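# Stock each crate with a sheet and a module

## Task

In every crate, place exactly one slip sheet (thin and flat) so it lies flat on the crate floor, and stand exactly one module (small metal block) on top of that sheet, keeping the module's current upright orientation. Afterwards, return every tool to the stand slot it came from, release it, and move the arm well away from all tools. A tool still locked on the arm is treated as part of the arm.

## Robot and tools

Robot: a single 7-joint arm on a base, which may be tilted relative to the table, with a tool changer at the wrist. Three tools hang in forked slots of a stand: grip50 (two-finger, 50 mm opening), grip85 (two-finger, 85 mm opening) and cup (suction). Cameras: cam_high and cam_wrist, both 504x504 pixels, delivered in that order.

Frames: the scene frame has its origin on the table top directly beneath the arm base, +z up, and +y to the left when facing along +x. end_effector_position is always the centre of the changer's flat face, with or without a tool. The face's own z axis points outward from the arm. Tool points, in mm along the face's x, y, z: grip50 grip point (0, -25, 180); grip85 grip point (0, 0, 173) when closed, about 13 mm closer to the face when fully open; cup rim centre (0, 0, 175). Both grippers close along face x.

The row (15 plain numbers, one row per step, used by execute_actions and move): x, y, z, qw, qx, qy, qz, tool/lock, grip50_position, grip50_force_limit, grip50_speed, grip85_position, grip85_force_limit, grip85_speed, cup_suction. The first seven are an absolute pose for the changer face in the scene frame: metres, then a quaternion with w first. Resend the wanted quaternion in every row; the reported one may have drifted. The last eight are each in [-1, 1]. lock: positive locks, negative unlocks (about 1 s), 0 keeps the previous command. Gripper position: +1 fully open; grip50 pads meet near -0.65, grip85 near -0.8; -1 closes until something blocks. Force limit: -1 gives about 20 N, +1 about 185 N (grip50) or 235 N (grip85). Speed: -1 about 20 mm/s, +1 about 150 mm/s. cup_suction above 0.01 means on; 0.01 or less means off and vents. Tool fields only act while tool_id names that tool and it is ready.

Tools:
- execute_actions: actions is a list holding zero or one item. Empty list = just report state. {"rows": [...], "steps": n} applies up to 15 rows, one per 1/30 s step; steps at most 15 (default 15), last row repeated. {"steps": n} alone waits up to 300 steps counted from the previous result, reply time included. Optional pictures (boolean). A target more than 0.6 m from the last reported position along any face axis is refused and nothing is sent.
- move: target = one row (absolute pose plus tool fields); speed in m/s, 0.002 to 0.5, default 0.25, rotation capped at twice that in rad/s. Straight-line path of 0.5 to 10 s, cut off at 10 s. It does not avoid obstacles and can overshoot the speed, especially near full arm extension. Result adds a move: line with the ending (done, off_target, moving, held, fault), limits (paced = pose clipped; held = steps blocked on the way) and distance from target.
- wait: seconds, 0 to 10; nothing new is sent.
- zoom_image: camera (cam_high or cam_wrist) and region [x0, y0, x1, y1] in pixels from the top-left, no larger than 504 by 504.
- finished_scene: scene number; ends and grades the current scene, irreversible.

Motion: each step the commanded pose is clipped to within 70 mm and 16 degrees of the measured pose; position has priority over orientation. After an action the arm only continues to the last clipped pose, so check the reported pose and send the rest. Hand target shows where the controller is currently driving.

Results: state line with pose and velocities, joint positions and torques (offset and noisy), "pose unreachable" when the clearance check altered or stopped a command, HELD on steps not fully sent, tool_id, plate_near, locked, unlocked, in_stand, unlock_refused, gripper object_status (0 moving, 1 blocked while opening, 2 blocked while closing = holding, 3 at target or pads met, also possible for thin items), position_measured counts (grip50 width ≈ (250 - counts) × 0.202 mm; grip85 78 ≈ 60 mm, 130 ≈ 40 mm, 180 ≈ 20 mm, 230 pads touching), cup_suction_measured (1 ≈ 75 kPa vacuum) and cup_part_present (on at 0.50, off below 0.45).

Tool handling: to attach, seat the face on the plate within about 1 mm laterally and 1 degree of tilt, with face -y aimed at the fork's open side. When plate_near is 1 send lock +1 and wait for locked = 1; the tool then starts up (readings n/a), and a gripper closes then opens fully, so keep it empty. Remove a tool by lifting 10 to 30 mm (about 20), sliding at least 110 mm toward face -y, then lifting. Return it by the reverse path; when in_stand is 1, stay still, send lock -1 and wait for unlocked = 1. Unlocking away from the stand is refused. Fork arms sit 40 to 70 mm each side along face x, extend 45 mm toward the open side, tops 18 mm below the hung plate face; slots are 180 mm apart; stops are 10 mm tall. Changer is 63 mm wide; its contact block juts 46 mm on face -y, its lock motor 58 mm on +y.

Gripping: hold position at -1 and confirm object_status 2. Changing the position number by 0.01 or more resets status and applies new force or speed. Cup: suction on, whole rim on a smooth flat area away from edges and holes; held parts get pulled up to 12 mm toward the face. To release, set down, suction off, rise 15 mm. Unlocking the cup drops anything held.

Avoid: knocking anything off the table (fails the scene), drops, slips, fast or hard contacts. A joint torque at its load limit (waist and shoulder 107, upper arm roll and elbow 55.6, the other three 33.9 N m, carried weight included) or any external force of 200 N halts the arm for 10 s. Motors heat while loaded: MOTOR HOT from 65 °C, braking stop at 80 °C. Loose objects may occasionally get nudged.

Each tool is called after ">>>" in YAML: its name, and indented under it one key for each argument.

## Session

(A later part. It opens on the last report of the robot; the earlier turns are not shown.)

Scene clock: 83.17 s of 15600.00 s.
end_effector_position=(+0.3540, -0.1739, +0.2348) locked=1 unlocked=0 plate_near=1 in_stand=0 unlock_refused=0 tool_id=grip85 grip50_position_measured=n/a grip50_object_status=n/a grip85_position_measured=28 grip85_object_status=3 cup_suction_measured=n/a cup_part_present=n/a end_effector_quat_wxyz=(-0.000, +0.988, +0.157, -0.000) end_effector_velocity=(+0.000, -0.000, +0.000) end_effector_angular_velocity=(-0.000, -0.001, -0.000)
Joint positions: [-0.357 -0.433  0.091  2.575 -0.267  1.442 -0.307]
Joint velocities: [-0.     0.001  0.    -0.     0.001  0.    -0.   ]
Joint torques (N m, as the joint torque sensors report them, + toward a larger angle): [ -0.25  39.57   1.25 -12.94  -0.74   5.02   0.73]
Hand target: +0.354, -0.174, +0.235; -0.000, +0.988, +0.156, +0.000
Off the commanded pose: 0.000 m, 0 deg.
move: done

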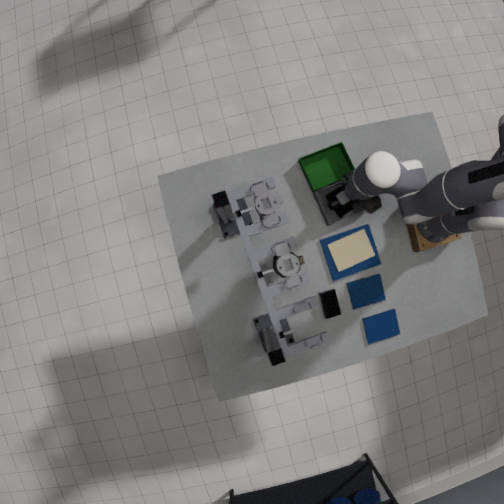

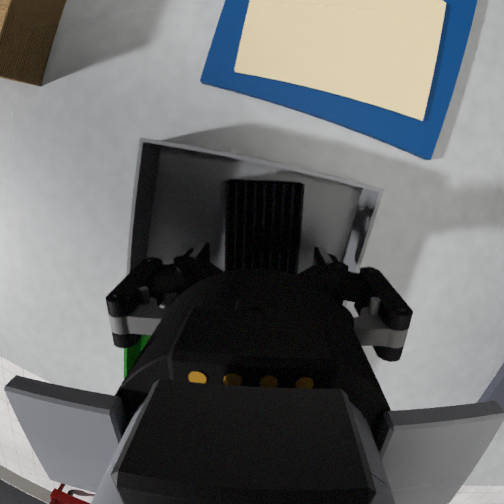

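>>> move:
  target: [0.354,-0.174,0.205,0,0.9877,0.1564,0,0,1,0,0,0.7,0,0,0]
  speed: 0.04

>>> move:
  target: [0.354,-0.174,0.205,0,0.9877,0.1564,0,0,1,0,0,-1,0,-0.5,0]

>>> move:
  target: [0.354,-0.174,0.28,0,0.9877,0.1564,0,0,1,0,0,-1,0,-0.5,0]
  speed: 0.1

Scene clock: 88.63 s of 15600.00 s.
end_effector_position=(+0.3540, -0.1739, +0.2048) locked=1 unlocked=0 plate_near=1 in_stand=0 unlock_refused=0 tool_id=grip85 grip50_position_measured=n/a grip50_object_status=n/a grip85_position_measured=41 grip85_object_status=3 cup_suction_measured=n/a cup_part_present=n/a end_effector_quat_wxyz=(-0.000, +0.988, +0.157, -0.000) end_effector_velocity=(+0.000, +0.000, +0.000) end_effector_angular_velocity=(-0.000, -0.001, +0.001)
Joint positions: [-0.292 -0.543  0.014  2.576 -0.286  1.559 -0.291]
Joint velocities: [ 0.     0.001 -0.    -0.    -0.001 -0.    -0.   ]
Joint torques (N m, as the joint torque sensors report them, + toward a larger angle): [ 0.44 41.65  0.55 -9.51  0.15  4.9   0.77]
Hand target: +0.354, -0.174, +0.205; -0.000, +0.988, +0.156, +0.000
Off the commanded pose: 0.000 m, 0 deg.
move: done

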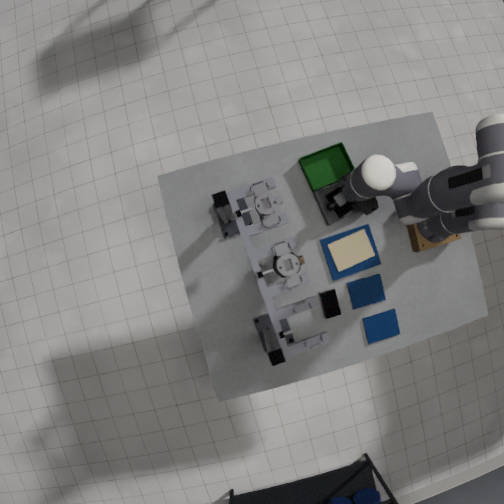

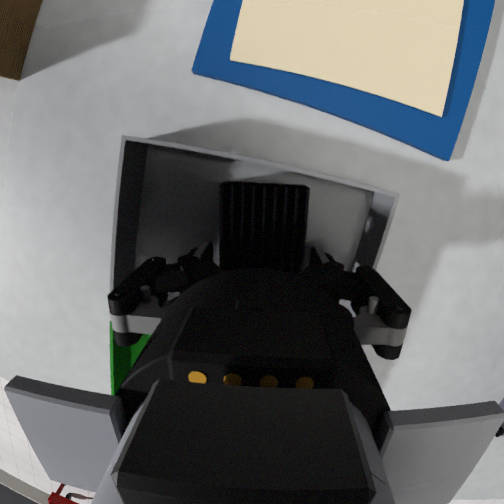

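Scene clock: 89.33 s of 15600.00 s.
end_effector_position=(+0.3542, -0.1740, +0.2053) locked=1 unlocked=0 plate_near=1 in_stand=0 unlock_refused=0 tool_id=grip85 grip50_position_measured=n/a grip50_object_status=n/a grip85_position_measured=82 grip85_object_status=2 cup_suction_measured=n/a cup_part_present=n/a end_effector_quat_wxyz=(+0.000, +0.988, +0.157, +0.000) end_effector_velocity=(-0.000, -0.000, +0.000) end_effector_angular_velocity=(+0.000, -0.000, -0.001)
Joint positions: [-0.292 -0.542  0.014  2.577 -0.285  1.559 -0.291]
Joint velocities: [ 0.    -0.    -0.    -0.     0.001  0.     0.   ]
Joint torques (N m, as the joint torque sensors report them, + toward a larger angle): [ 0.91 35.56  0.24 -9.67 -0.02  4.47  0.76]
Hand target: +0.354, -0.174, +0.205; -0.000, +0.988, +0.156, +0.000
Off the commanded pose: 0.000 m, 0 deg.
move: done

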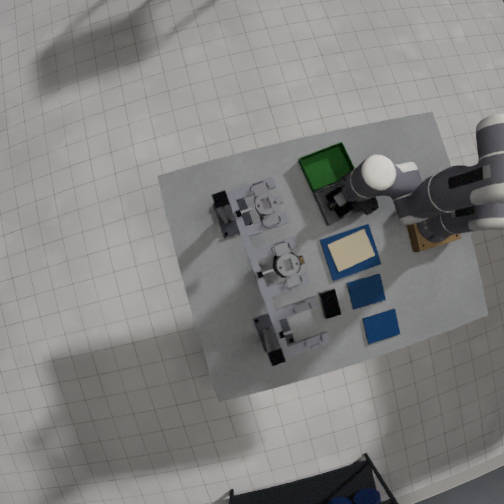

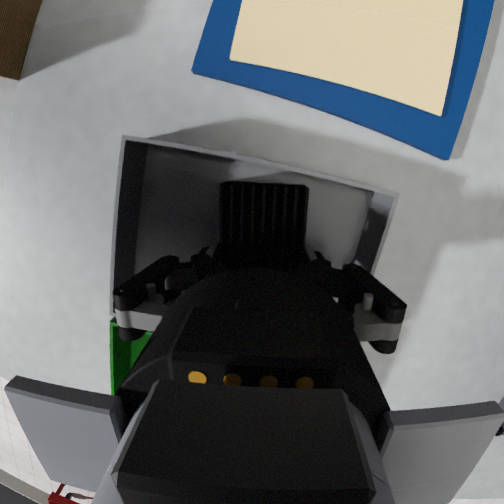

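Scene clock: 90.37 s of 15600.00 s.
end_effector_position=(+0.3537, -0.1740, +0.2802) locked=1 unlocked=0 plate_near=1 in_stand=0 unlock_refused=0 tool_id=grip85 grip50_position_measured=n/a grip50_object_status=n/a grip85_position_measured=82 grip85_object_status=2 cup_suction_measured=n/a cup_part_present=n/a end_effector_quat_wxyz=(+0.000, +0.988, +0.156, -0.000) end_effector_velocity=(-0.000, +0.000, -0.001) end_effector_angular_velocity=(+0.001, +0.002, -0.001)
Joint positions: [-0.439 -0.278  0.208  2.547 -0.175  1.256 -0.37 ]
Joint velocities: [-0.    -0.001  0.    -0.     0.001 -0.     0.   ]
Joint torques (N m, as the joint torque sensors report them, + toward a larger angle): [ -2.04  36.95   1.49 -18.45  -2.04   5.    -0.03]
Hand target: +0.354, -0.174, +0.280; +0.000, +0.988, +0.156, -0.000
Off the commanded pose: 0.000 m, 0 deg.
move: done

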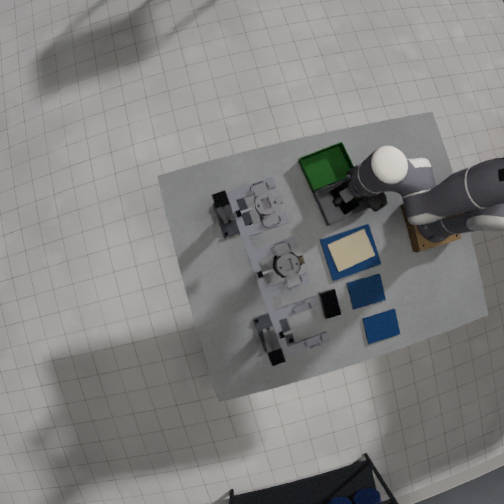

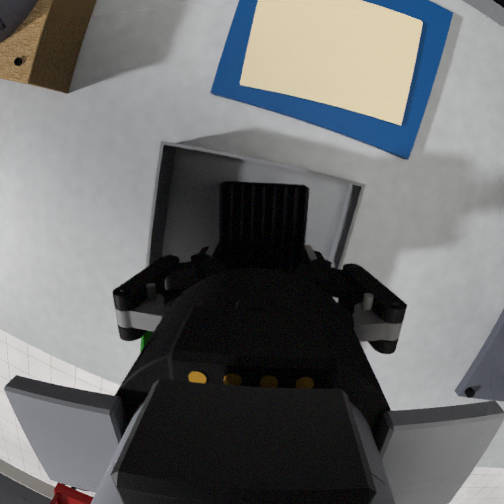

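>>> move:
  target: [0.485,0.315,0.28,0,1,0,0,0,1,0,0,-1,0,-0.5,0]

>>> move:
  target: [0.485,0.315,0.2035,0,1,0,0,0,1,0,0,-1,0,-0.5,0]
  speed: 0.05

>>> move:
  target: [0.485,0.315,0.2035,0,1,0,0,0,1,0,0,1,0,0,0]

>>> move:
  target: [0.485,0.315,0.27,0,1,0,0,0,1,0,0,1,0,0,0]
  speed: 0.15

>>> move:
  target: [0.494,0.1685,0.384,0,0.6801,0.7331,0,0,1,0,0,1,0,0,0]

>>> move:
  target: [0.6293,0.1786,0.384,0,0.6801,0.7331,0,0,1,0,0,1,0,0,0]
  speed: 0.1

>>> move:
  target: [0.6293,0.1786,0.3635,0,0.6801,0.7331,0,0,1,0,0,1,0,0,0]
  speed: 0.02

>>> execute_actions:
  actions:
    - {"rows":[[0.6293,0.1786,0.3635,0,0.6801,0.7331,0,-1,1,0,0,1,0,0,0]],"steps":15}
  pictures: false

>>> execute_actions:
  actions:
    - {"steps":24}
  pictures: false

Scene clock: 102.83 s of 15600.00 s.
end_effector_position=(+0.4837, +0.3164, +0.2805) locked=1 unlocked=0 plate_near=1 in_stand=0 unlock_refused=0 tool_id=grip85 grip50_position_measured=n/a grip50_object_status=n/a grip85_position_measured=82 grip85_object_status=2 cup_suction_measured=n/a cup_part_present=n/a end_effector_quat_wxyz=(-0.002, +1.000, -0.000, +0.000) end_effector_velocity=(+0.000, +0.000, +0.000) end_effector_angular_velocity=(+0.000, -0.001, +0.001)
Joint positions: [ 0.44  -0.581  0.314  2.011 -0.323  0.986  0.994]
Joint velocities: [ 0.     0.    -0.     0.    -0.001  0.001  0.   ]
Joint torques (N m, as the joint torque sensors report them, + toward a larger angle): [ -1.67  58.69   7.7  -25.82  -2.91   5.12  -0.38]
Hand target: +0.484, +0.316, +0.281; -0.002, +1.000, -0.000, +0.000
Off the commanded pose: 0.002 m, 0 deg.
move: done

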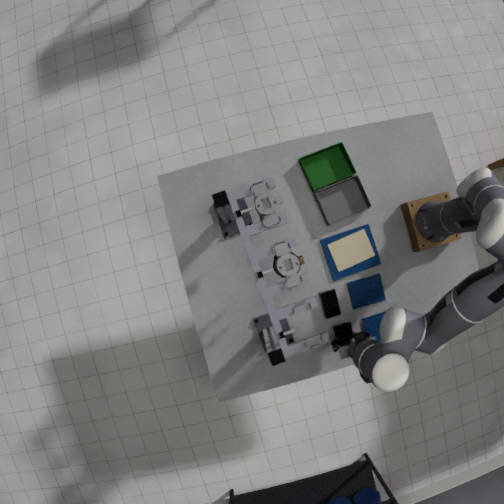

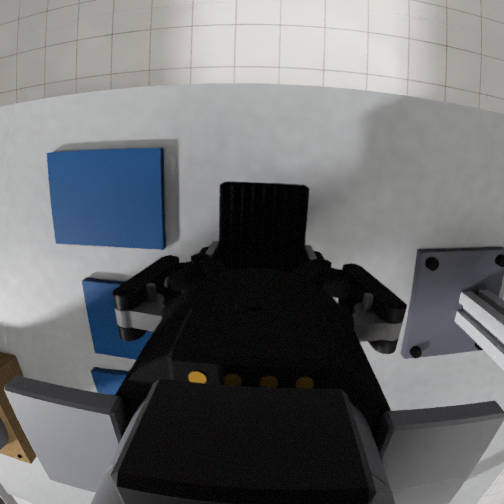

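Scene clock: 104.60 s of 15600.00 s.
end_effector_position=(+0.4854, +0.3153, +0.2039) locked=1 unlocked=0 plate_near=1 in_stand=0 unlock_refused=0 tool_id=grip85 grip50_position_measured=n/a grip50_object_status=n/a grip85_position_measured=82 grip85_object_status=2 cup_suction_measured=n/a cup_part_present=n/a end_effector_quat_wxyz=(-0.000, +1.000, +0.000, +0.000) end_effector_velocity=(-0.000, +0.000, -0.000) end_effector_angular_velocity=(-0.000, -0.000, -0.000)
Joint positions: [ 0.495 -0.737  0.223  2.02  -0.395  1.156  1.041]
Joint velocities: [-0. -0.  0.  0. -0. -0.  0.]
Joint torques (N m, as the joint torque sensors report them, + toward a larger angle): [  0.65  55.31   6.14 -20.77  -2.22   4.81   0.76]
Hand target: +0.485, +0.315, +0.203; -0.000, +1.000, +0.000, -0.000
Off the commanded pose: 0.001 m, 0 deg.
move: done

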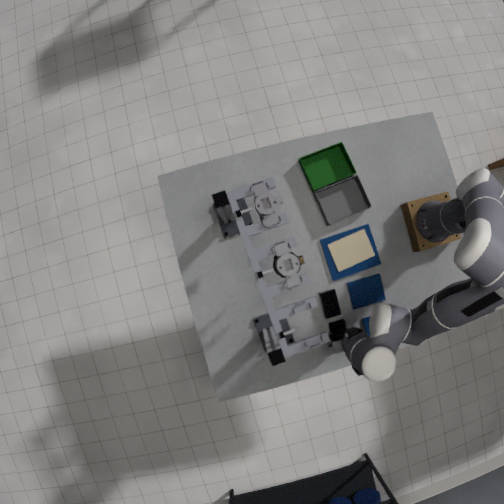

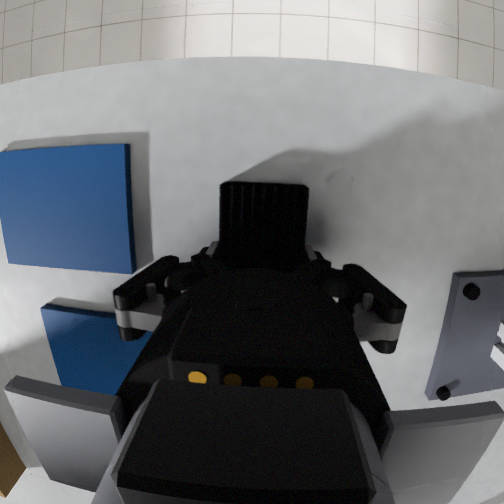

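Scene clock: 105.37 s of 15600.00 s.
end_effector_position=(+0.4851, +0.3150, +0.2036) locked=1 unlocked=0 plate_near=1 in_stand=0 unlock_refused=0 tool_id=grip85 grip50_position_measured=n/a grip50_object_status=n/a grip85_position_measured=3 grip85_object_status=3 cup_suction_measured=n/a cup_part_present=n/a end_effector_quat_wxyz=(-0.000, +1.000, +0.000, +0.000) end_effector_velocity=(+0.000, -0.000, +0.000) end_effector_angular_velocity=(+0.000, +0.000, -0.001)
Joint positions: [ 0.496 -0.737  0.222  2.021 -0.395  1.156  1.041]
Joint velocities: [-0.  0.  0. -0.  0. -0.  0.]
Joint torques (N m, as the joint torque sensors report them, + toward a larger angle): [ -0.48  59.21   6.62 -19.91  -2.23   5.08   1.01]
Hand target: +0.485, +0.315, +0.203; -0.000, +1.000, +0.000, -0.000
Off the commanded pose: 0.000 m, 0 deg.
move: done

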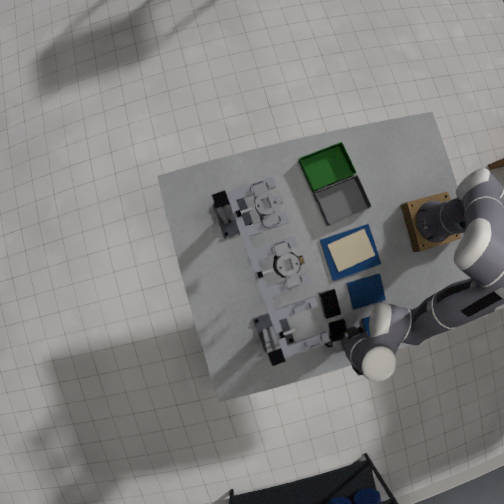

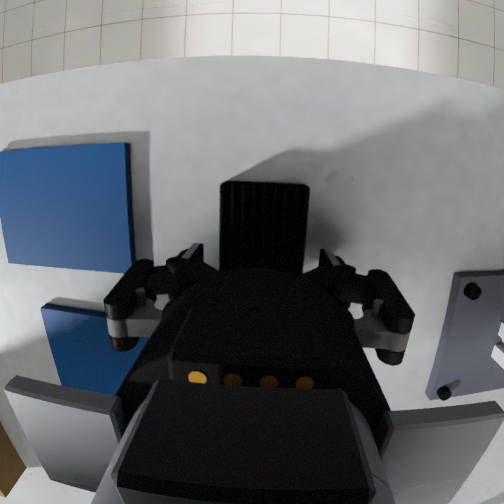

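Scene clock: 106.13 s of 15600.00 s.
end_effector_position=(+0.4847, +0.3150, +0.2702) locked=1 unlocked=0 plate_near=1 in_stand=0 unlock_refused=0 tool_id=grip85 grip50_position_measured=n/a grip50_object_status=n/a grip85_position_measured=3 grip85_object_status=3 cup_suction_measured=n/a cup_part_present=n/a end_effector_quat_wxyz=(-0.000, +1.000, +0.000, +0.000) end_effector_velocity=(+0.000, +0.000, +0.000) end_effector_angular_velocity=(+0.000, -0.000, +0.000)
Joint positions: [ 0.448 -0.601  0.299  2.014 -0.332  1.008  0.997]
Joint velocities: [-0.    -0.    -0.    -0.    -0.001  0.001  0.   ]
Joint torques (N m, as the joint torque sensors report them, + toward a larger angle): [ -2.11  56.5    6.87 -24.52  -3.02   4.68   0.08]
Hand target: +0.485, +0.315, +0.270; +0.000, +1.000, -0.000, +0.000
Off the commanded pose: 0.000 m, 0 deg.
move: done

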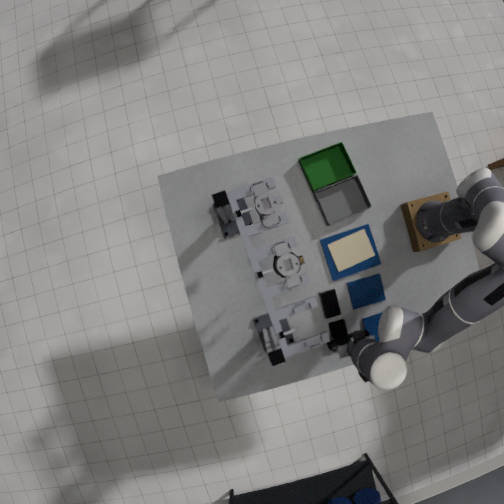

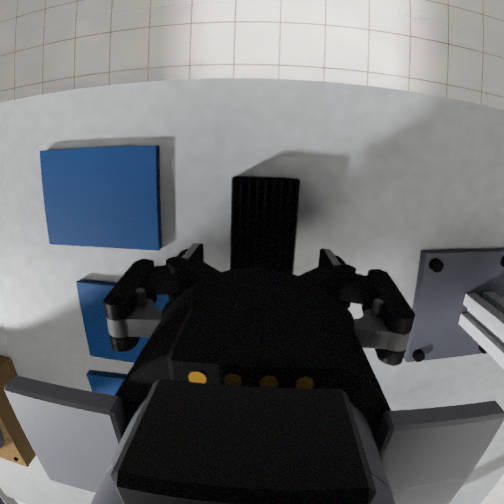

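Scene clock: 109.73 s of 15600.00 s.
end_effector_position=(+0.4941, +0.1678, +0.3838) locked=1 unlocked=0 plate_near=1 in_stand=0 unlock_refused=0 tool_id=grip85 grip50_position_measured=n/a grip50_object_status=n/a grip85_position_measured=3 grip85_object_status=3 cup_suction_measured=n/a cup_part_present=n/a end_effector_quat_wxyz=(+0.001, +0.680, +0.733, -0.001) end_effector_velocity=(+0.000, +0.000, -0.000) end_effector_angular_velocity=(+0.000, -0.000, +0.000)
Joint positions: [-0.138 -0.358  0.677  2.075 -0.322  0.772 -0.895]
Joint velocities: [ 0. -0. -0. -0.  0.  0. -0.]
Joint torques (N m, as the joint torque sensors report them, + toward a larger angle): [  0.34  43.39   9.54 -29.79  -4.03   4.79   1.04]
Hand target: +0.494, +0.168, +0.384; +0.001, +0.680, +0.733, -0.001
Off the commanded pose: 0.001 m, 0 deg.
move: done

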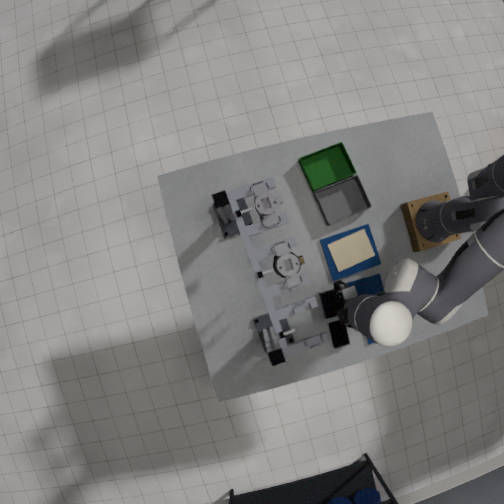

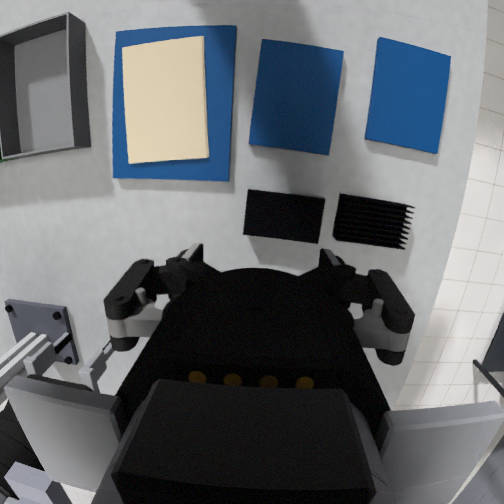

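Scene clock: 111.37 s of 15600.00 s.
end_effector_position=(+0.6293, +0.1786, +0.3845) locked=1 unlocked=0 plate_near=1 in_stand=0 unlock_refused=0 tool_id=grip85 grip50_position_measured=n/a grip50_object_status=n/a grip85_position_measured=3 grip85_object_status=3 cup_suction_measured=n/a cup_part_present=n/a end_effector_quat_wxyz=(+0.000, +0.680, +0.733, +0.000) end_effector_velocity=(+0.000, +0.000, +0.001) end_effector_angular_velocity=(+0.000, -0.001, +0.000)
Joint positions: [-0.058 -0.616  0.587  1.682 -0.409  0.615 -0.946]
Joint velocities: [ 0.     0.001  0.    -0.    -0.001  0.001  0.001]
Joint torques (N m, as the joint torque sensors report them, + toward a larger angle): [ -1.04  62.24  14.36 -31.32  -4.66   4.61  -0.11]
Hand target: +0.629, +0.179, +0.385; +0.000, +0.680, +0.733, -0.000
Off the commanded pose: 0.001 m, 0 deg.
move: done

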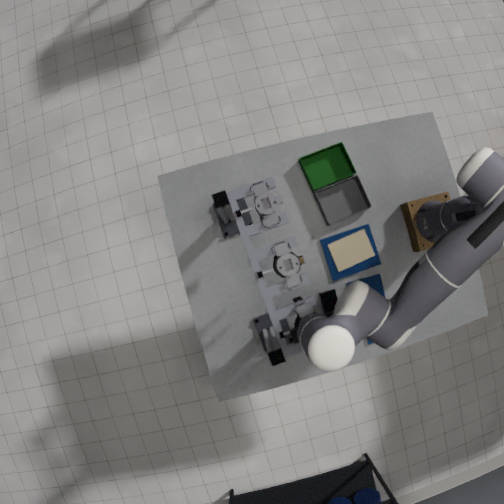

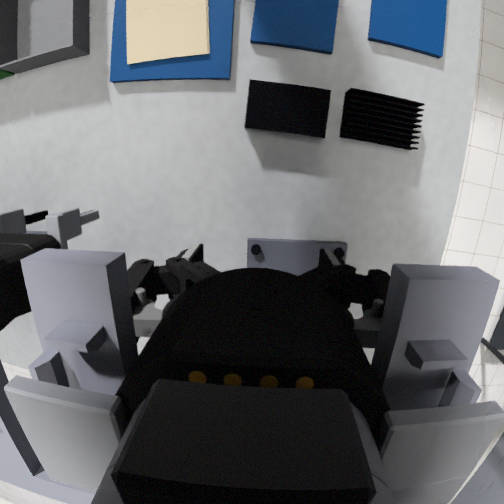

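Scene clock: 112.63 s of 15600.00 s.
end_effector_position=(+0.6298, +0.1787, +0.3644) locked=1 unlocked=0 plate_near=1 in_stand=1 unlock_refused=0 tool_id=grip85 grip50_position_measured=n/a grip50_object_status=n/a grip85_position_measured=3 grip85_object_status=3 cup_suction_measured=n/a cup_part_present=n/a end_effector_quat_wxyz=(+0.001, +0.680, +0.733, +0.001) end_effector_velocity=(+0.000, +0.000, +0.000) end_effector_angular_velocity=(+0.001, -0.000, -0.000)
Joint positions: [-0.05  -0.642  0.571  1.701 -0.429  0.66  -0.935]
Joint velocities: [ 0.     0.     0.    -0.     0.001  0.    -0.   ]
Joint torques (N m, as the joint torque sensors report them, + toward a larger angle): [ -0.79  56.58  13.49 -27.55  -3.75   3.97   1.15]
Hand target: +0.629, +0.179, +0.363; +0.000, +0.680, +0.733, +0.000
Off the commanded pose: 0.001 m, 0 deg.
move: done

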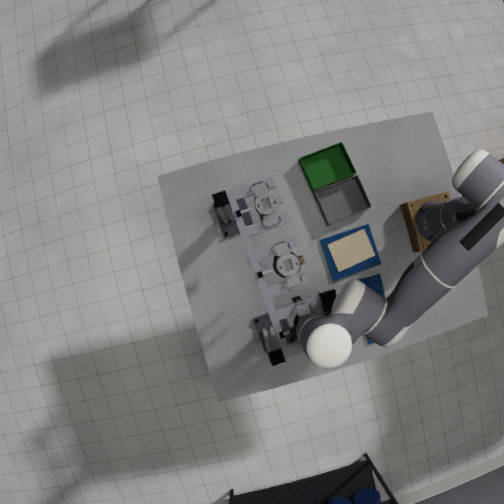

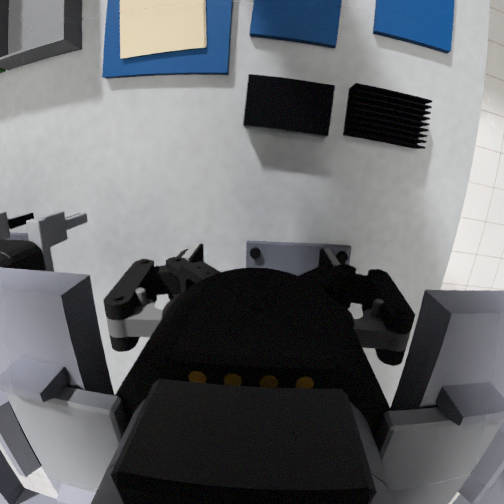

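Scene clock: 113.13 s of 15600.00 s.
end_effector_position=(+0.6296, +0.1787, +0.3641) locked=0 unlocked=0 plate_near=1 in_stand=1 unlock_refused=0 tool_id=none grip50_position_measured=n/a grip50_object_status=n/a grip85_position_measured=n/a grip85_object_status=n/a cup_suction_measured=n/a cup_part_present=n/a end_effector_quat_wxyz=(+0.001, +0.680, +0.733, +0.001) end_effector_velocity=(-0.000, -0.000, -0.000) end_effector_angular_velocity=(-0.001, -0.000, +0.000)
Joint positions: [-0.05  -0.642  0.571  1.702 -0.429  0.66  -0.935]
Joint velocities: [-0.    -0.    -0.     0.    -0.001 -0.     0.   ]
Joint torques (N m, as the joint torque sensors report them, + toward a larger angle): [ -0.47  50.94  11.57 -23.17  -2.74   3.23   0.75]
Hand target: +0.629, +0.179, +0.363; +0.000, +0.680, +0.733, -0.000
Off the commanded pose: 0.001 m, 0 deg.
Steps of this call (steps 1 to 15: all 15 steps of this action). Readings (end_effector_position | what the end effector reports):
1: (+0.6297, +0.1787, +0.3641) | locked=1 unlocked=0 plate_near=1 in_stand=1 unlock_refused=0 tool_id=grip85 grip50_position_measured=n/a grip50_object_status=n/a grip85_position_measured=3 grip85_object_status=3 cup_suction_measured=n/a cup_part_present=n/a
2: (+0.6297, +0.1787, +0.3641) | locked=1 unlocked=0 plate_near=1 in_stand=1 unlock_refused=0 tool_id=grip85 grip50_position_measured=n/a grip50_object_status=n/a grip85_position_measured=3 grip85_object_status=3 cup_suction_measured=n/a cup_part_present=n/a
4: (+0.6297, +0.1787, +0.3641) | locked=1 unlocked=0 plate_near=1 in_stand=1 unlock_refused=0 tool_id=grip85 grip50_position_measured=n/a grip50_object_status=n/a grip85_position_measured=3 grip85_object_status=3 cup_suction_measured=n/a cup_part_present=n/a
8: (+0.6296, +0.1787, +0.3641) | locked=0 unlocked=0 plate_near=1 in_stand=1 unlock_refused=0 tool_id=none grip50_position_measured=n/a grip50_object_status=n/a grip85_position_measured=n/a grip85_object_status=n/a cup_suction_measured=n/a cup_part_present=n/a
15: the state above

Scene clock: 113.93 s of 15600.00 s.
end_effector_position=(+0.6296, +0.1787, +0.3641) locked=0 unlocked=1 plate_near=1 in_stand=1 unlock_refused=0 tool_id=none grip50_position_measured=n/a grip50_object_status=n/a grip85_position_measured=n/a grip85_object_status=n/a cup_suction_measured=n/a cup_part_present=n/a end_effector_quat_wxyz=(+0.001, +0.680, +0.733, +0.001) end_effector_velocity=(+0.000, -0.000, +0.000) end_effector_angular_velocity=(+0.000, -0.000, -0.001)
Joint positions: [-0.05  -0.642  0.571  1.702 -0.429  0.66  -0.935]
Joint velocities: [-0.    -0.     0.    -0.     0.    -0.     0.001]
Joint torques (N m, as the joint torque sensors report them, + toward a larger angle): [ -0.45  49.54  12.02 -22.95  -2.59   2.84   0.88]
Hand target: +0.629, +0.179, +0.363; +0.000, +0.680, +0.733, -0.000
Off the commanded pose: 0.001 m, 0 deg.
Steps of this call (steps 1 to 24: nothing new was sent). Readings (end_effector_position | what the end effector reports):
1: (+0.6296, +0.1787, +0.3641) | locked=0 unlocked=0 plate_near=1 in_stand=1 unlock_refused=0 tool_id=none grip50_position_measured=n/a grip50_object_status=n/a grip85_position_measured=n/a grip85_object_status=n/a cup_suction_measured=n/a cup_part_present=n/a
2: (+0.6296, +0.1787, +0.3641) | locked=0 unlocked=0 plate_near=1 in_stand=1 unlock_refused=0 tool_id=none grip50_position_measured=n/a grip50_object_status=n/a grip85_position_measured=n/a grip85_object_status=n/a cup_suction_measured=n/a cup_part_present=n/a
4: (+0.6296, +0.1787, +0.3641) | locked=0 unlocked=0 plate_near=1 in_stand=1 unlock_refused=0 tool_id=none grip50_position_measured=n/a grip50_object_status=n/a grip85_position_measured=n/a grip85_object_status=n/a cup_suction_measured=n/a cup_part_present=n/a
8: (+0.6296, +0.1787, +0.3641) | locked=0 unlocked=0 plate_near=1 in_stand=1 unlock_refused=0 tool_id=none grip50_position_measured=n/a grip50_object_status=n/a grip85_position_measured=n/a grip85_object_status=n/a cup_suction_measured=n/a cup_part_present=n/a
24: the state above

>>> move:
  target: [0.6296,0.1787,0.39,0,0.6801,0.7331,0,0,1,0,0,1,0,0,0]
  speed: 0.05

>>> move:
  target: [0.6566,-0.1803,0.39,0,0.6801,0.7331,0,0,1,0,0,1,0,0,0]

>>> move:
  target: [0.6566,-0.1803,0.39,0,0.6801,0.7331,0,0,1,0,0,1,0,0,0]

Scene clock: 118.27 s of 15600.00 s.
end_effector_position=(+0.6295, +0.1788, +0.3902) locked=0 unlocked=1 plate_near=0 in_stand=0 unlock_refused=0 tool_id=none grip50_position_measured=n/a grip50_object_status=n/a grip85_position_measured=n/a grip85_object_status=n/a cup_suction_measured=n/a cup_part_present=n/a end_effector_quat_wxyz=(+0.000, +0.680, +0.733, +0.000) end_effector_velocity=(+0.000, -0.000, -0.000) end_effector_angular_velocity=(+0.000, +0.001, -0.001)
Joint positions: [-0.059 -0.61   0.592  1.676 -0.404  0.603 -0.95 ]
Joint velocities: [-0.    -0.001 -0.    -0.     0.    -0.     0.   ]
Joint torques (N m, as the joint torque sensors report them, + toward a larger angle): [ -1.67  52.77  11.43 -26.11  -3.15   3.26  -0.35]
Hand target: +0.629, +0.179, +0.390; -0.000, +0.680, +0.733, -0.000
Off the commanded pose: 0.000 m, 0 deg.
move: done

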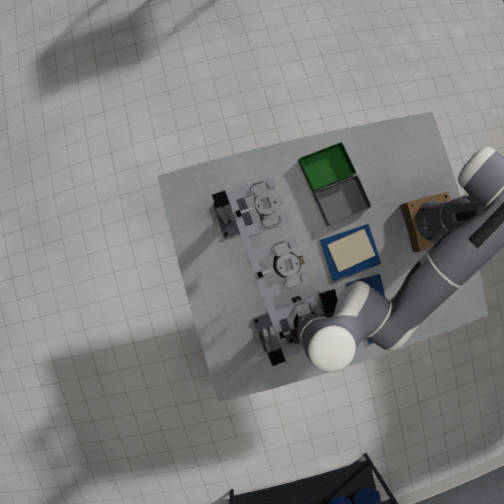

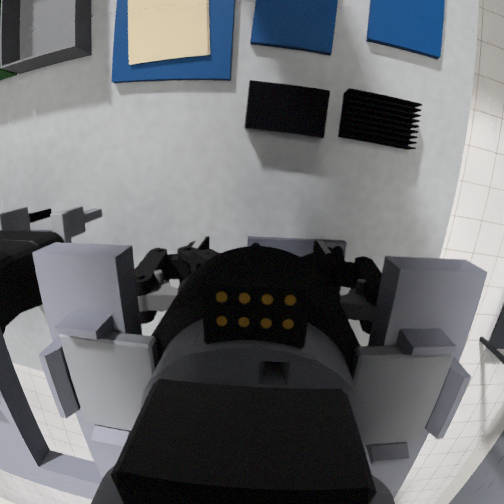

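Scene clock: 120.13 s of 15600.00 s.
end_effector_position=(+0.6572, -0.1808, +0.3902) locked=0 unlocked=1 plate_near=0 in_stand=0 unlock_refused=0 tool_id=none grip50_position_measured=n/a grip50_object_status=n/a grip85_position_measured=n/a grip85_object_status=n/a cup_suction_measured=n/a cup_part_present=n/a end_effector_quat_wxyz=(+0.000, +0.680, +0.733, -0.001) end_effector_velocity=(-0.000, -0.000, +0.000) end_effector_angular_velocity=(+0.000, +0.000, +0.000)
Joint positions: [-0.517 -0.638  0.496  1.584 -0.345  0.574 -1.546]
Joint velocities: [-0.  0.  0. -0.  0. -0. -0.]
Joint torques (N m, as the joint torque sensors report them, + toward a larger angle): [  0.33  56.99  10.38 -26.97  -3.6    3.44   1.09]
Hand target: +0.657, -0.181, +0.390; +0.000, +0.680, +0.733, -0.001
Off the commanded pose: 0.001 m, 0 deg.
move: done

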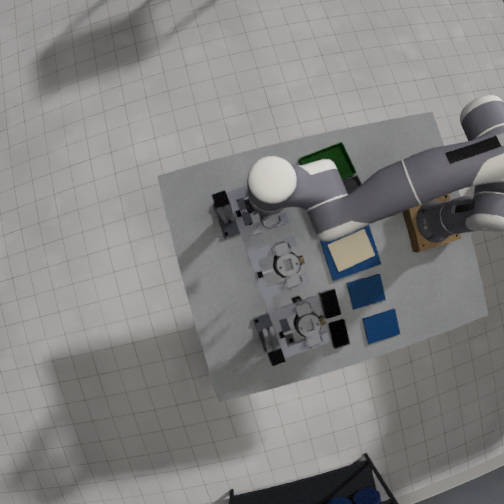

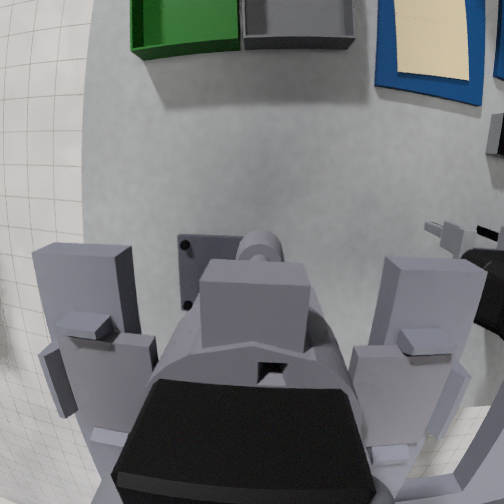

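Scene clock: 120.83 s of 15600.00 s.
end_effector_position=(+0.6567, -0.1803, +0.3900) locked=0 unlocked=1 plate_near=0 in_stand=0 unlock_refused=0 tool_id=none grip50_position_measured=n/a grip50_object_status=n/a grip85_position_measured=n/a grip85_object_status=n/a cup_suction_measured=n/a cup_part_present=n/a end_effector_quat_wxyz=(+0.000, +0.680, +0.733, -0.000) end_effector_velocity=(+0.000, +0.000, +0.000) end_effector_angular_velocity=(-0.000, -0.000, -0.001)
Joint positions: [-0.518 -0.637  0.497  1.586 -0.344  0.577 -1.546]
Joint velocities: [ 0.     0.    -0.    -0.    -0.     0.     0.001]
Joint torques (N m, as the joint torque sensors report them, + toward a larger angle): [ -3.13  56.78  10.32 -26.49  -3.4    3.68   0.06]
Hand target: +0.657, -0.180, +0.390; -0.000, +0.680, +0.733, -0.000
Off the commanded pose: 0.000 m, 0 deg.
move: done

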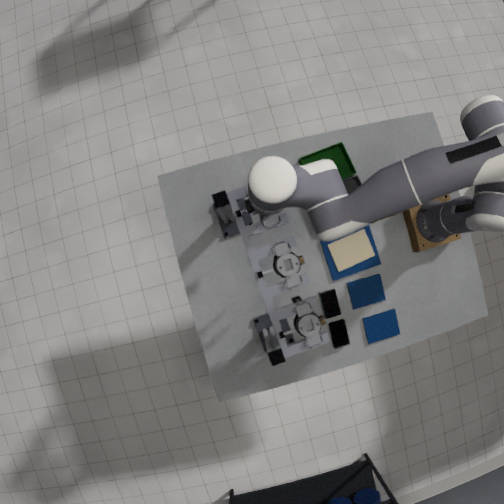

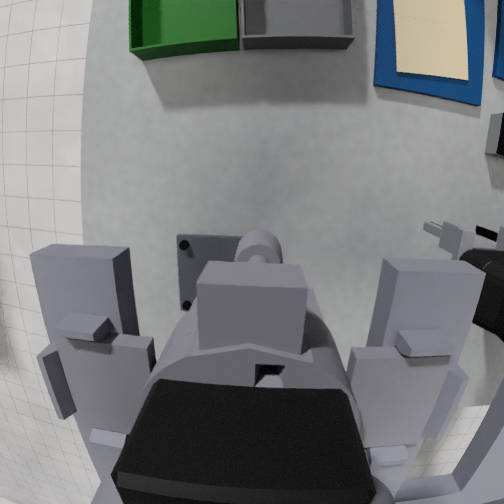

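Prior pose closer; go to (0.6574,-0.1813).

>>> move:
  target: [0.6574,-0.1813,0.3635,0,0.6801,0.7331,0,0,1,0,0,1,0,0,0]
  speed: 0.02

Scene clock: 123.93 s of 15600.00 s.
end_effector_position=(+0.6579, -0.1815, +0.3644) locked=0 unlocked=1 plate_near=1 in_stand=1 unlock_refused=0 tool_id=none grip50_position_measured=n/a grip50_object_status=n/a grip85_position_measured=n/a grip85_object_status=n/a cup_suction_measured=n/a cup_part_present=n/a end_effector_quat_wxyz=(+0.001, +0.680, +0.733, +0.000) end_effector_velocity=(-0.000, +0.000, -0.000) end_effector_angular_velocity=(+0.001, -0.000, -0.001)
Joint positions: [-0.511 -0.671  0.48   1.606 -0.362  0.631 -1.537]
Joint velocities: [ 0.    -0.     0.    -0.     0.001  0.     0.   ]
Joint torques (N m, as the joint torque sensors report them, + toward a larger angle): [ -0.47  51.65   9.35 -23.63  -3.23   2.73   1.18]
Hand target: +0.658, -0.181, +0.363; +0.000, +0.680, +0.733, +0.000
Off the commanded pose: 0.001 m, 0 deg.
move: done

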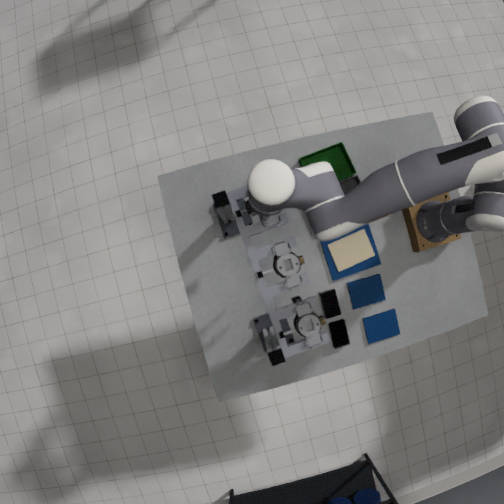

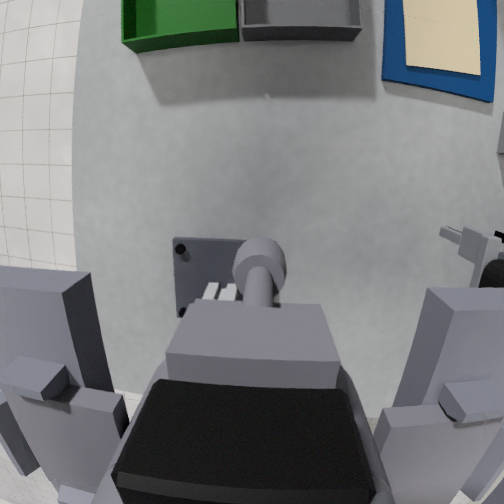

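>>> execute_actions:
  actions:
    - {"rows":[[0.6577,-0.1814,0.3638,0,0.6801,0.7331,0,1,1,0,0,1,0,0,0]],"steps":15}
  pictures: false

>>> execute_actions:
  actions:
    - {"steps":22}
  pictures: false

>>> move:
  target: [0.6577,-0.1814,0.384,0,0.6801,0.7331,0,1,1,0,0,1,0,0,0]
  speed: 0.04

>>> move:
  target: [0.523,-0.1915,0.384,0,0.6801,0.7331,0,0,1,0,0,1,0,0,0]
  speed: 0.12

>>> move:
  target: [0.375,0.03,0.23,0,0.656,0.7547,0,0,1,0,0,1,0,0,0]

Scene clock: 130.83 s of 15600.00 s.
end_effector_position=(+0.6579, -0.1815, +0.3644) locked=0 unlocked=0 plate_near=1 in_stand=1 unlock_refused=0 tool_id=none grip50_position_measured=n/a grip50_object_status=n/a grip85_position_measured=n/a grip85_object_status=n/a cup_suction_measured=n/a cup_part_present=n/a end_effector_quat_wxyz=(+0.001, +0.680, +0.733, +0.000) end_effector_velocity=(-0.000, -0.000, +0.000) end_effector_angular_velocity=(-0.001, +0.000, +0.001)
Joint positions: [-0.511 -0.671  0.48   1.606 -0.362  0.63  -1.537]
Joint velocities: [ 0.     0.    -0.     0.    -0.001 -0.    -0.   ]
Joint torques (N m, as the joint torque sensors report them, + toward a larger angle): [ -0.94  53.16  10.15 -25.44  -3.12   2.62   0.96]
Hand target: +0.658, -0.181, +0.364; +0.000, +0.680, +0.733, -0.000
Off the commanded pose: 0.001 m, 0 deg.
Steps of this call (steps 1 to 192: nothing new was sent; steps 193 to 207: all 15 steps of this action). Readings (end_effector_position | what the end effector reports):
193: (+0.6579, -0.1815, +0.3644) | locked=0 unlocked=0 plate_near=1 in_stand=1 unlock_refused=0 tool_id=none grip50_position_measured=n/a grip50_object_status=n/a grip85_position_measured=n/a grip85_object_status=n/a cup_suction_measured=n/a cup_part_present=n/a
194: (+0.6579, -0.1815, +0.3645) | locked=0 unlocked=0 plate_near=1 in_stand=1 unlock_refused=0 tool_id=none grip50_position_measured=n/a grip50_object_status=n/a grip85_position_measured=n/a grip85_object_status=n/a cup_suction_measured=n/a cup_part_present=n/a
196: (+0.6579, -0.1815, +0.3644) | locked=0 unlocked=0 plate_near=1 in_stand=1 unlock_refused=0 tool_id=none grip50_position_measured=n/a grip50_object_status=n/a grip85_position_measured=n/a grip85_object_status=n/a cup_suction_measured=n/a cup_part_present=n/a
200: (+0.6579, -0.1815, +0.3644) | locked=0 unlocked=0 plate_near=1 in_stand=1 unlock_refused=0 tool_id=none grip50_position_measured=n/a grip50_object_status=n/a grip85_position_measured=n/a grip85_object_status=n/a cup_suction_measured=n/a cup_part_present=n/a
207: the state above

Scene clock: 131.57 s of 15600.00 s.
end_effector_position=(+0.6581, -0.1816, +0.3647) locked=1 unlocked=0 plate_near=1 in_stand=1 unlock_refused=0 tool_id=cup grip50_position_measured=n/a grip50_object_status=n/a grip85_position_measured=n/a grip85_object_status=n/a cup_suction_measured=n/a cup_part_present=n/a end_effector_quat_wxyz=(+0.001, +0.680, +0.733, +0.000) end_effector_velocity=(-0.000, -0.000, -0.000) end_effector_angular_velocity=(-0.000, +0.000, +0.001)
Joint positions: [-0.511 -0.671  0.48   1.605 -0.362  0.63  -1.537]
Joint velocities: [-0. -0.  0.  0. -0. -0. -0.]
Joint torques (N m, as the joint torque sensors report them, + toward a larger angle): [ -0.49  57.44  10.86 -27.98  -3.06   3.45   0.83]
Hand target: +0.658, -0.181, +0.364; +0.000, +0.680, +0.733, -0.000
Off the commanded pose: 0.001 m, 0 deg.
Steps of this call (steps 1 to 22: nothing new was sent). Readings (end_effector_position | what the end effector reports):
1: (+0.6579, -0.1815, +0.3644) | locked=0 unlocked=0 plate_near=1 in_stand=1 unlock_refused=0 tool_id=none grip50_position_measured=n/a grip50_object_status=n/a grip85_position_measured=n/a grip85_object_status=n/a cup_suction_measured=n/a cup_part_present=n/a
2: (+0.6579, -0.1815, +0.3644) | locked=0 unlocked=0 plate_near=1 in_stand=1 unlock_refused=0 tool_id=none grip50_position_measured=n/a grip50_object_status=n/a grip85_position_measured=n/a grip85_object_status=n/a cup_suction_measured=n/a cup_part_present=n/a
4: (+0.6579, -0.1815, +0.3644) | locked=0 unlocked=0 plate_near=1 in_stand=1 unlock_refused=0 tool_id=none grip50_position_measured=n/a grip50_object_status=n/a grip85_position_measured=n/a grip85_object_status=n/a cup_suction_measured=n/a cup_part_present=n/a
8: (+0.6580, -0.1815, +0.3645) | locked=0 unlocked=0 plate_near=1 in_stand=1 unlock_refused=0 tool_id=none grip50_position_measured=n/a grip50_object_status=n/a grip85_position_measured=n/a grip85_object_status=n/a cup_suction_measured=n/a cup_part_present=n/a
22: the state above

Scene clock: 132.27 s of 15600.00 s.
end_effector_position=(+0.6577, -0.1813, +0.3842) locked=1 unlocked=0 plate_near=1 in_stand=0 unlock_refused=0 tool_id=cup grip50_position_measured=n/a grip50_object_status=n/a grip85_position_measured=n/a grip85_object_status=n/a cup_suction_measured=0.00 cup_part_present=0 end_effector_quat_wxyz=(+0.000, +0.680, +0.733, +0.000) end_effector_velocity=(-0.000, +0.000, -0.000) end_effector_angular_velocity=(+0.001, +0.000, -0.001)
Joint positions: [-0.516 -0.647  0.493  1.587 -0.348  0.588 -1.544]
Joint velocities: [-0.    -0.     0.    -0.     0.002 -0.     0.   ]
Joint torques (N m, as the joint torque sensors report them, + toward a larger angle): [ -2.42  61.08  11.87 -29.98  -4.09   4.18  -0.3 ]
Hand target: +0.658, -0.181, +0.384; -0.000, +0.680, +0.733, -0.000
Off the commanded pose: 0.000 m, 0 deg.
move: done

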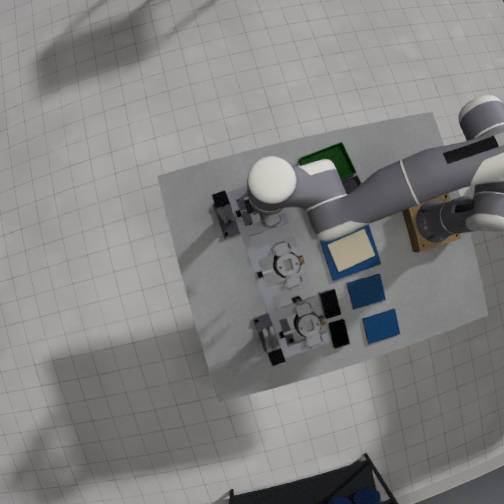

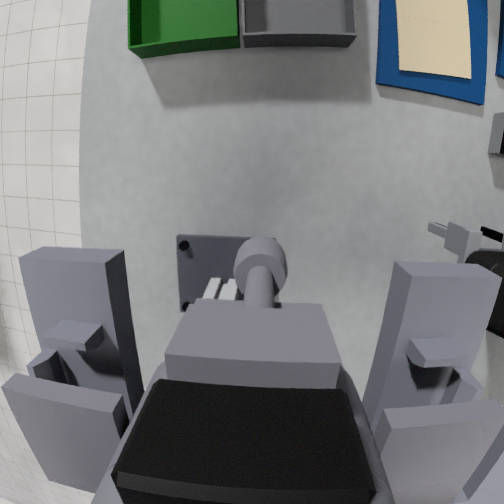

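Scene clock: 133.70 s of 15600.00 s.
end_effector_position=(+0.5230, -0.1920, +0.3835) locked=1 unlocked=0 plate_near=1 in_stand=0 unlock_refused=0 tool_id=cup grip50_position_measured=n/a grip50_object_status=n/a grip85_position_measured=n/a grip85_object_status=n/a cup_suction_measured=0.00 cup_part_present=0 end_effector_quat_wxyz=(-0.000, +0.680, +0.733, -0.000) end_effector_velocity=(-0.000, +0.000, -0.001) end_effector_angular_velocity=(+0.001, +0.001, +0.001)
Joint positions: [-0.682 -0.394  0.539  1.983 -0.269  0.748 -1.623]
Joint velocities: [-0.    -0.001  0.     0.    -0.     0.    -0.001]
Joint torques (N m, as the joint torque sensors report them, + toward a larger angle): [  0.07  47.8    8.03 -29.67  -4.18   4.52  -0.1 ]
Hand target: +0.523, -0.192, +0.384; -0.000, +0.680, +0.733, -0.000
Off the commanded pose: 0.001 m, 0 deg.
move: done

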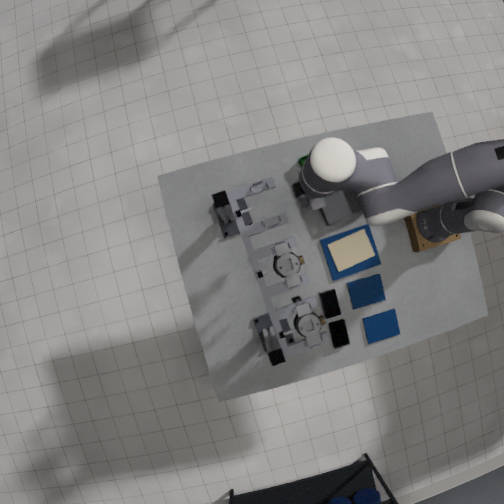

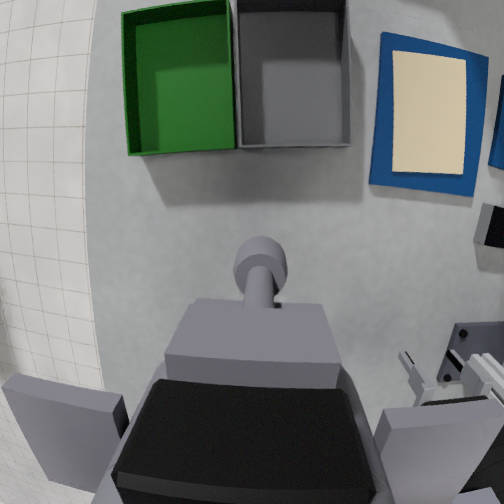

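Scene clock: 135.47 s of 15600.00 s.
end_effector_position=(+0.3754, +0.0301, +0.2290) locked=1 unlocked=0 plate_near=1 in_stand=0 unlock_refused=0 tool_id=cup grip50_position_measured=n/a grip50_object_status=n/a grip85_position_measured=n/a grip85_object_status=n/a cup_suction_measured=0.00 cup_part_present=0 end_effector_quat_wxyz=(-0.000, +0.656, +0.755, +0.001) end_effector_velocity=(+0.000, -0.001, -0.000) end_effector_angular_velocity=(-0.001, -0.001, -0.003)
Joint positions: [-0.07  -0.448  0.12   2.641 -0.864  1.505 -0.793]
Joint velocities: [ 0.005  0.    -0.008  0.001 -0.002  0.004  0.003]
Joint torques (N m, as the joint torque sensors report them, + toward a larger angle): [-1.05 36.77  3.93 -9.82 -0.71  4.58  0.85]
Hand target: +0.375, +0.030, +0.229; -0.000, +0.656, +0.755, +0.001
Off the commanded pose: 0.001 m, 0 deg.
move: done

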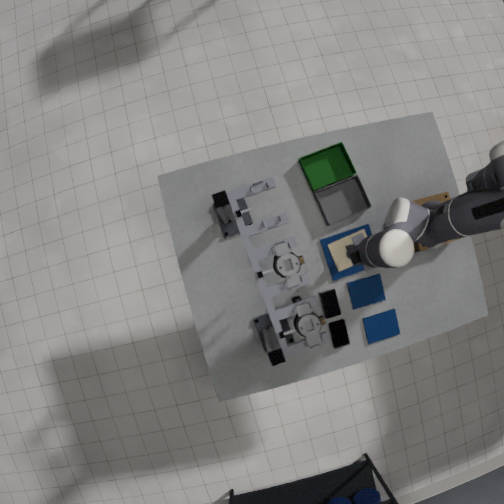

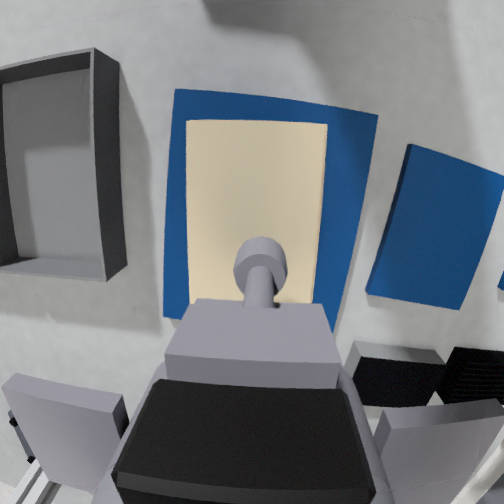

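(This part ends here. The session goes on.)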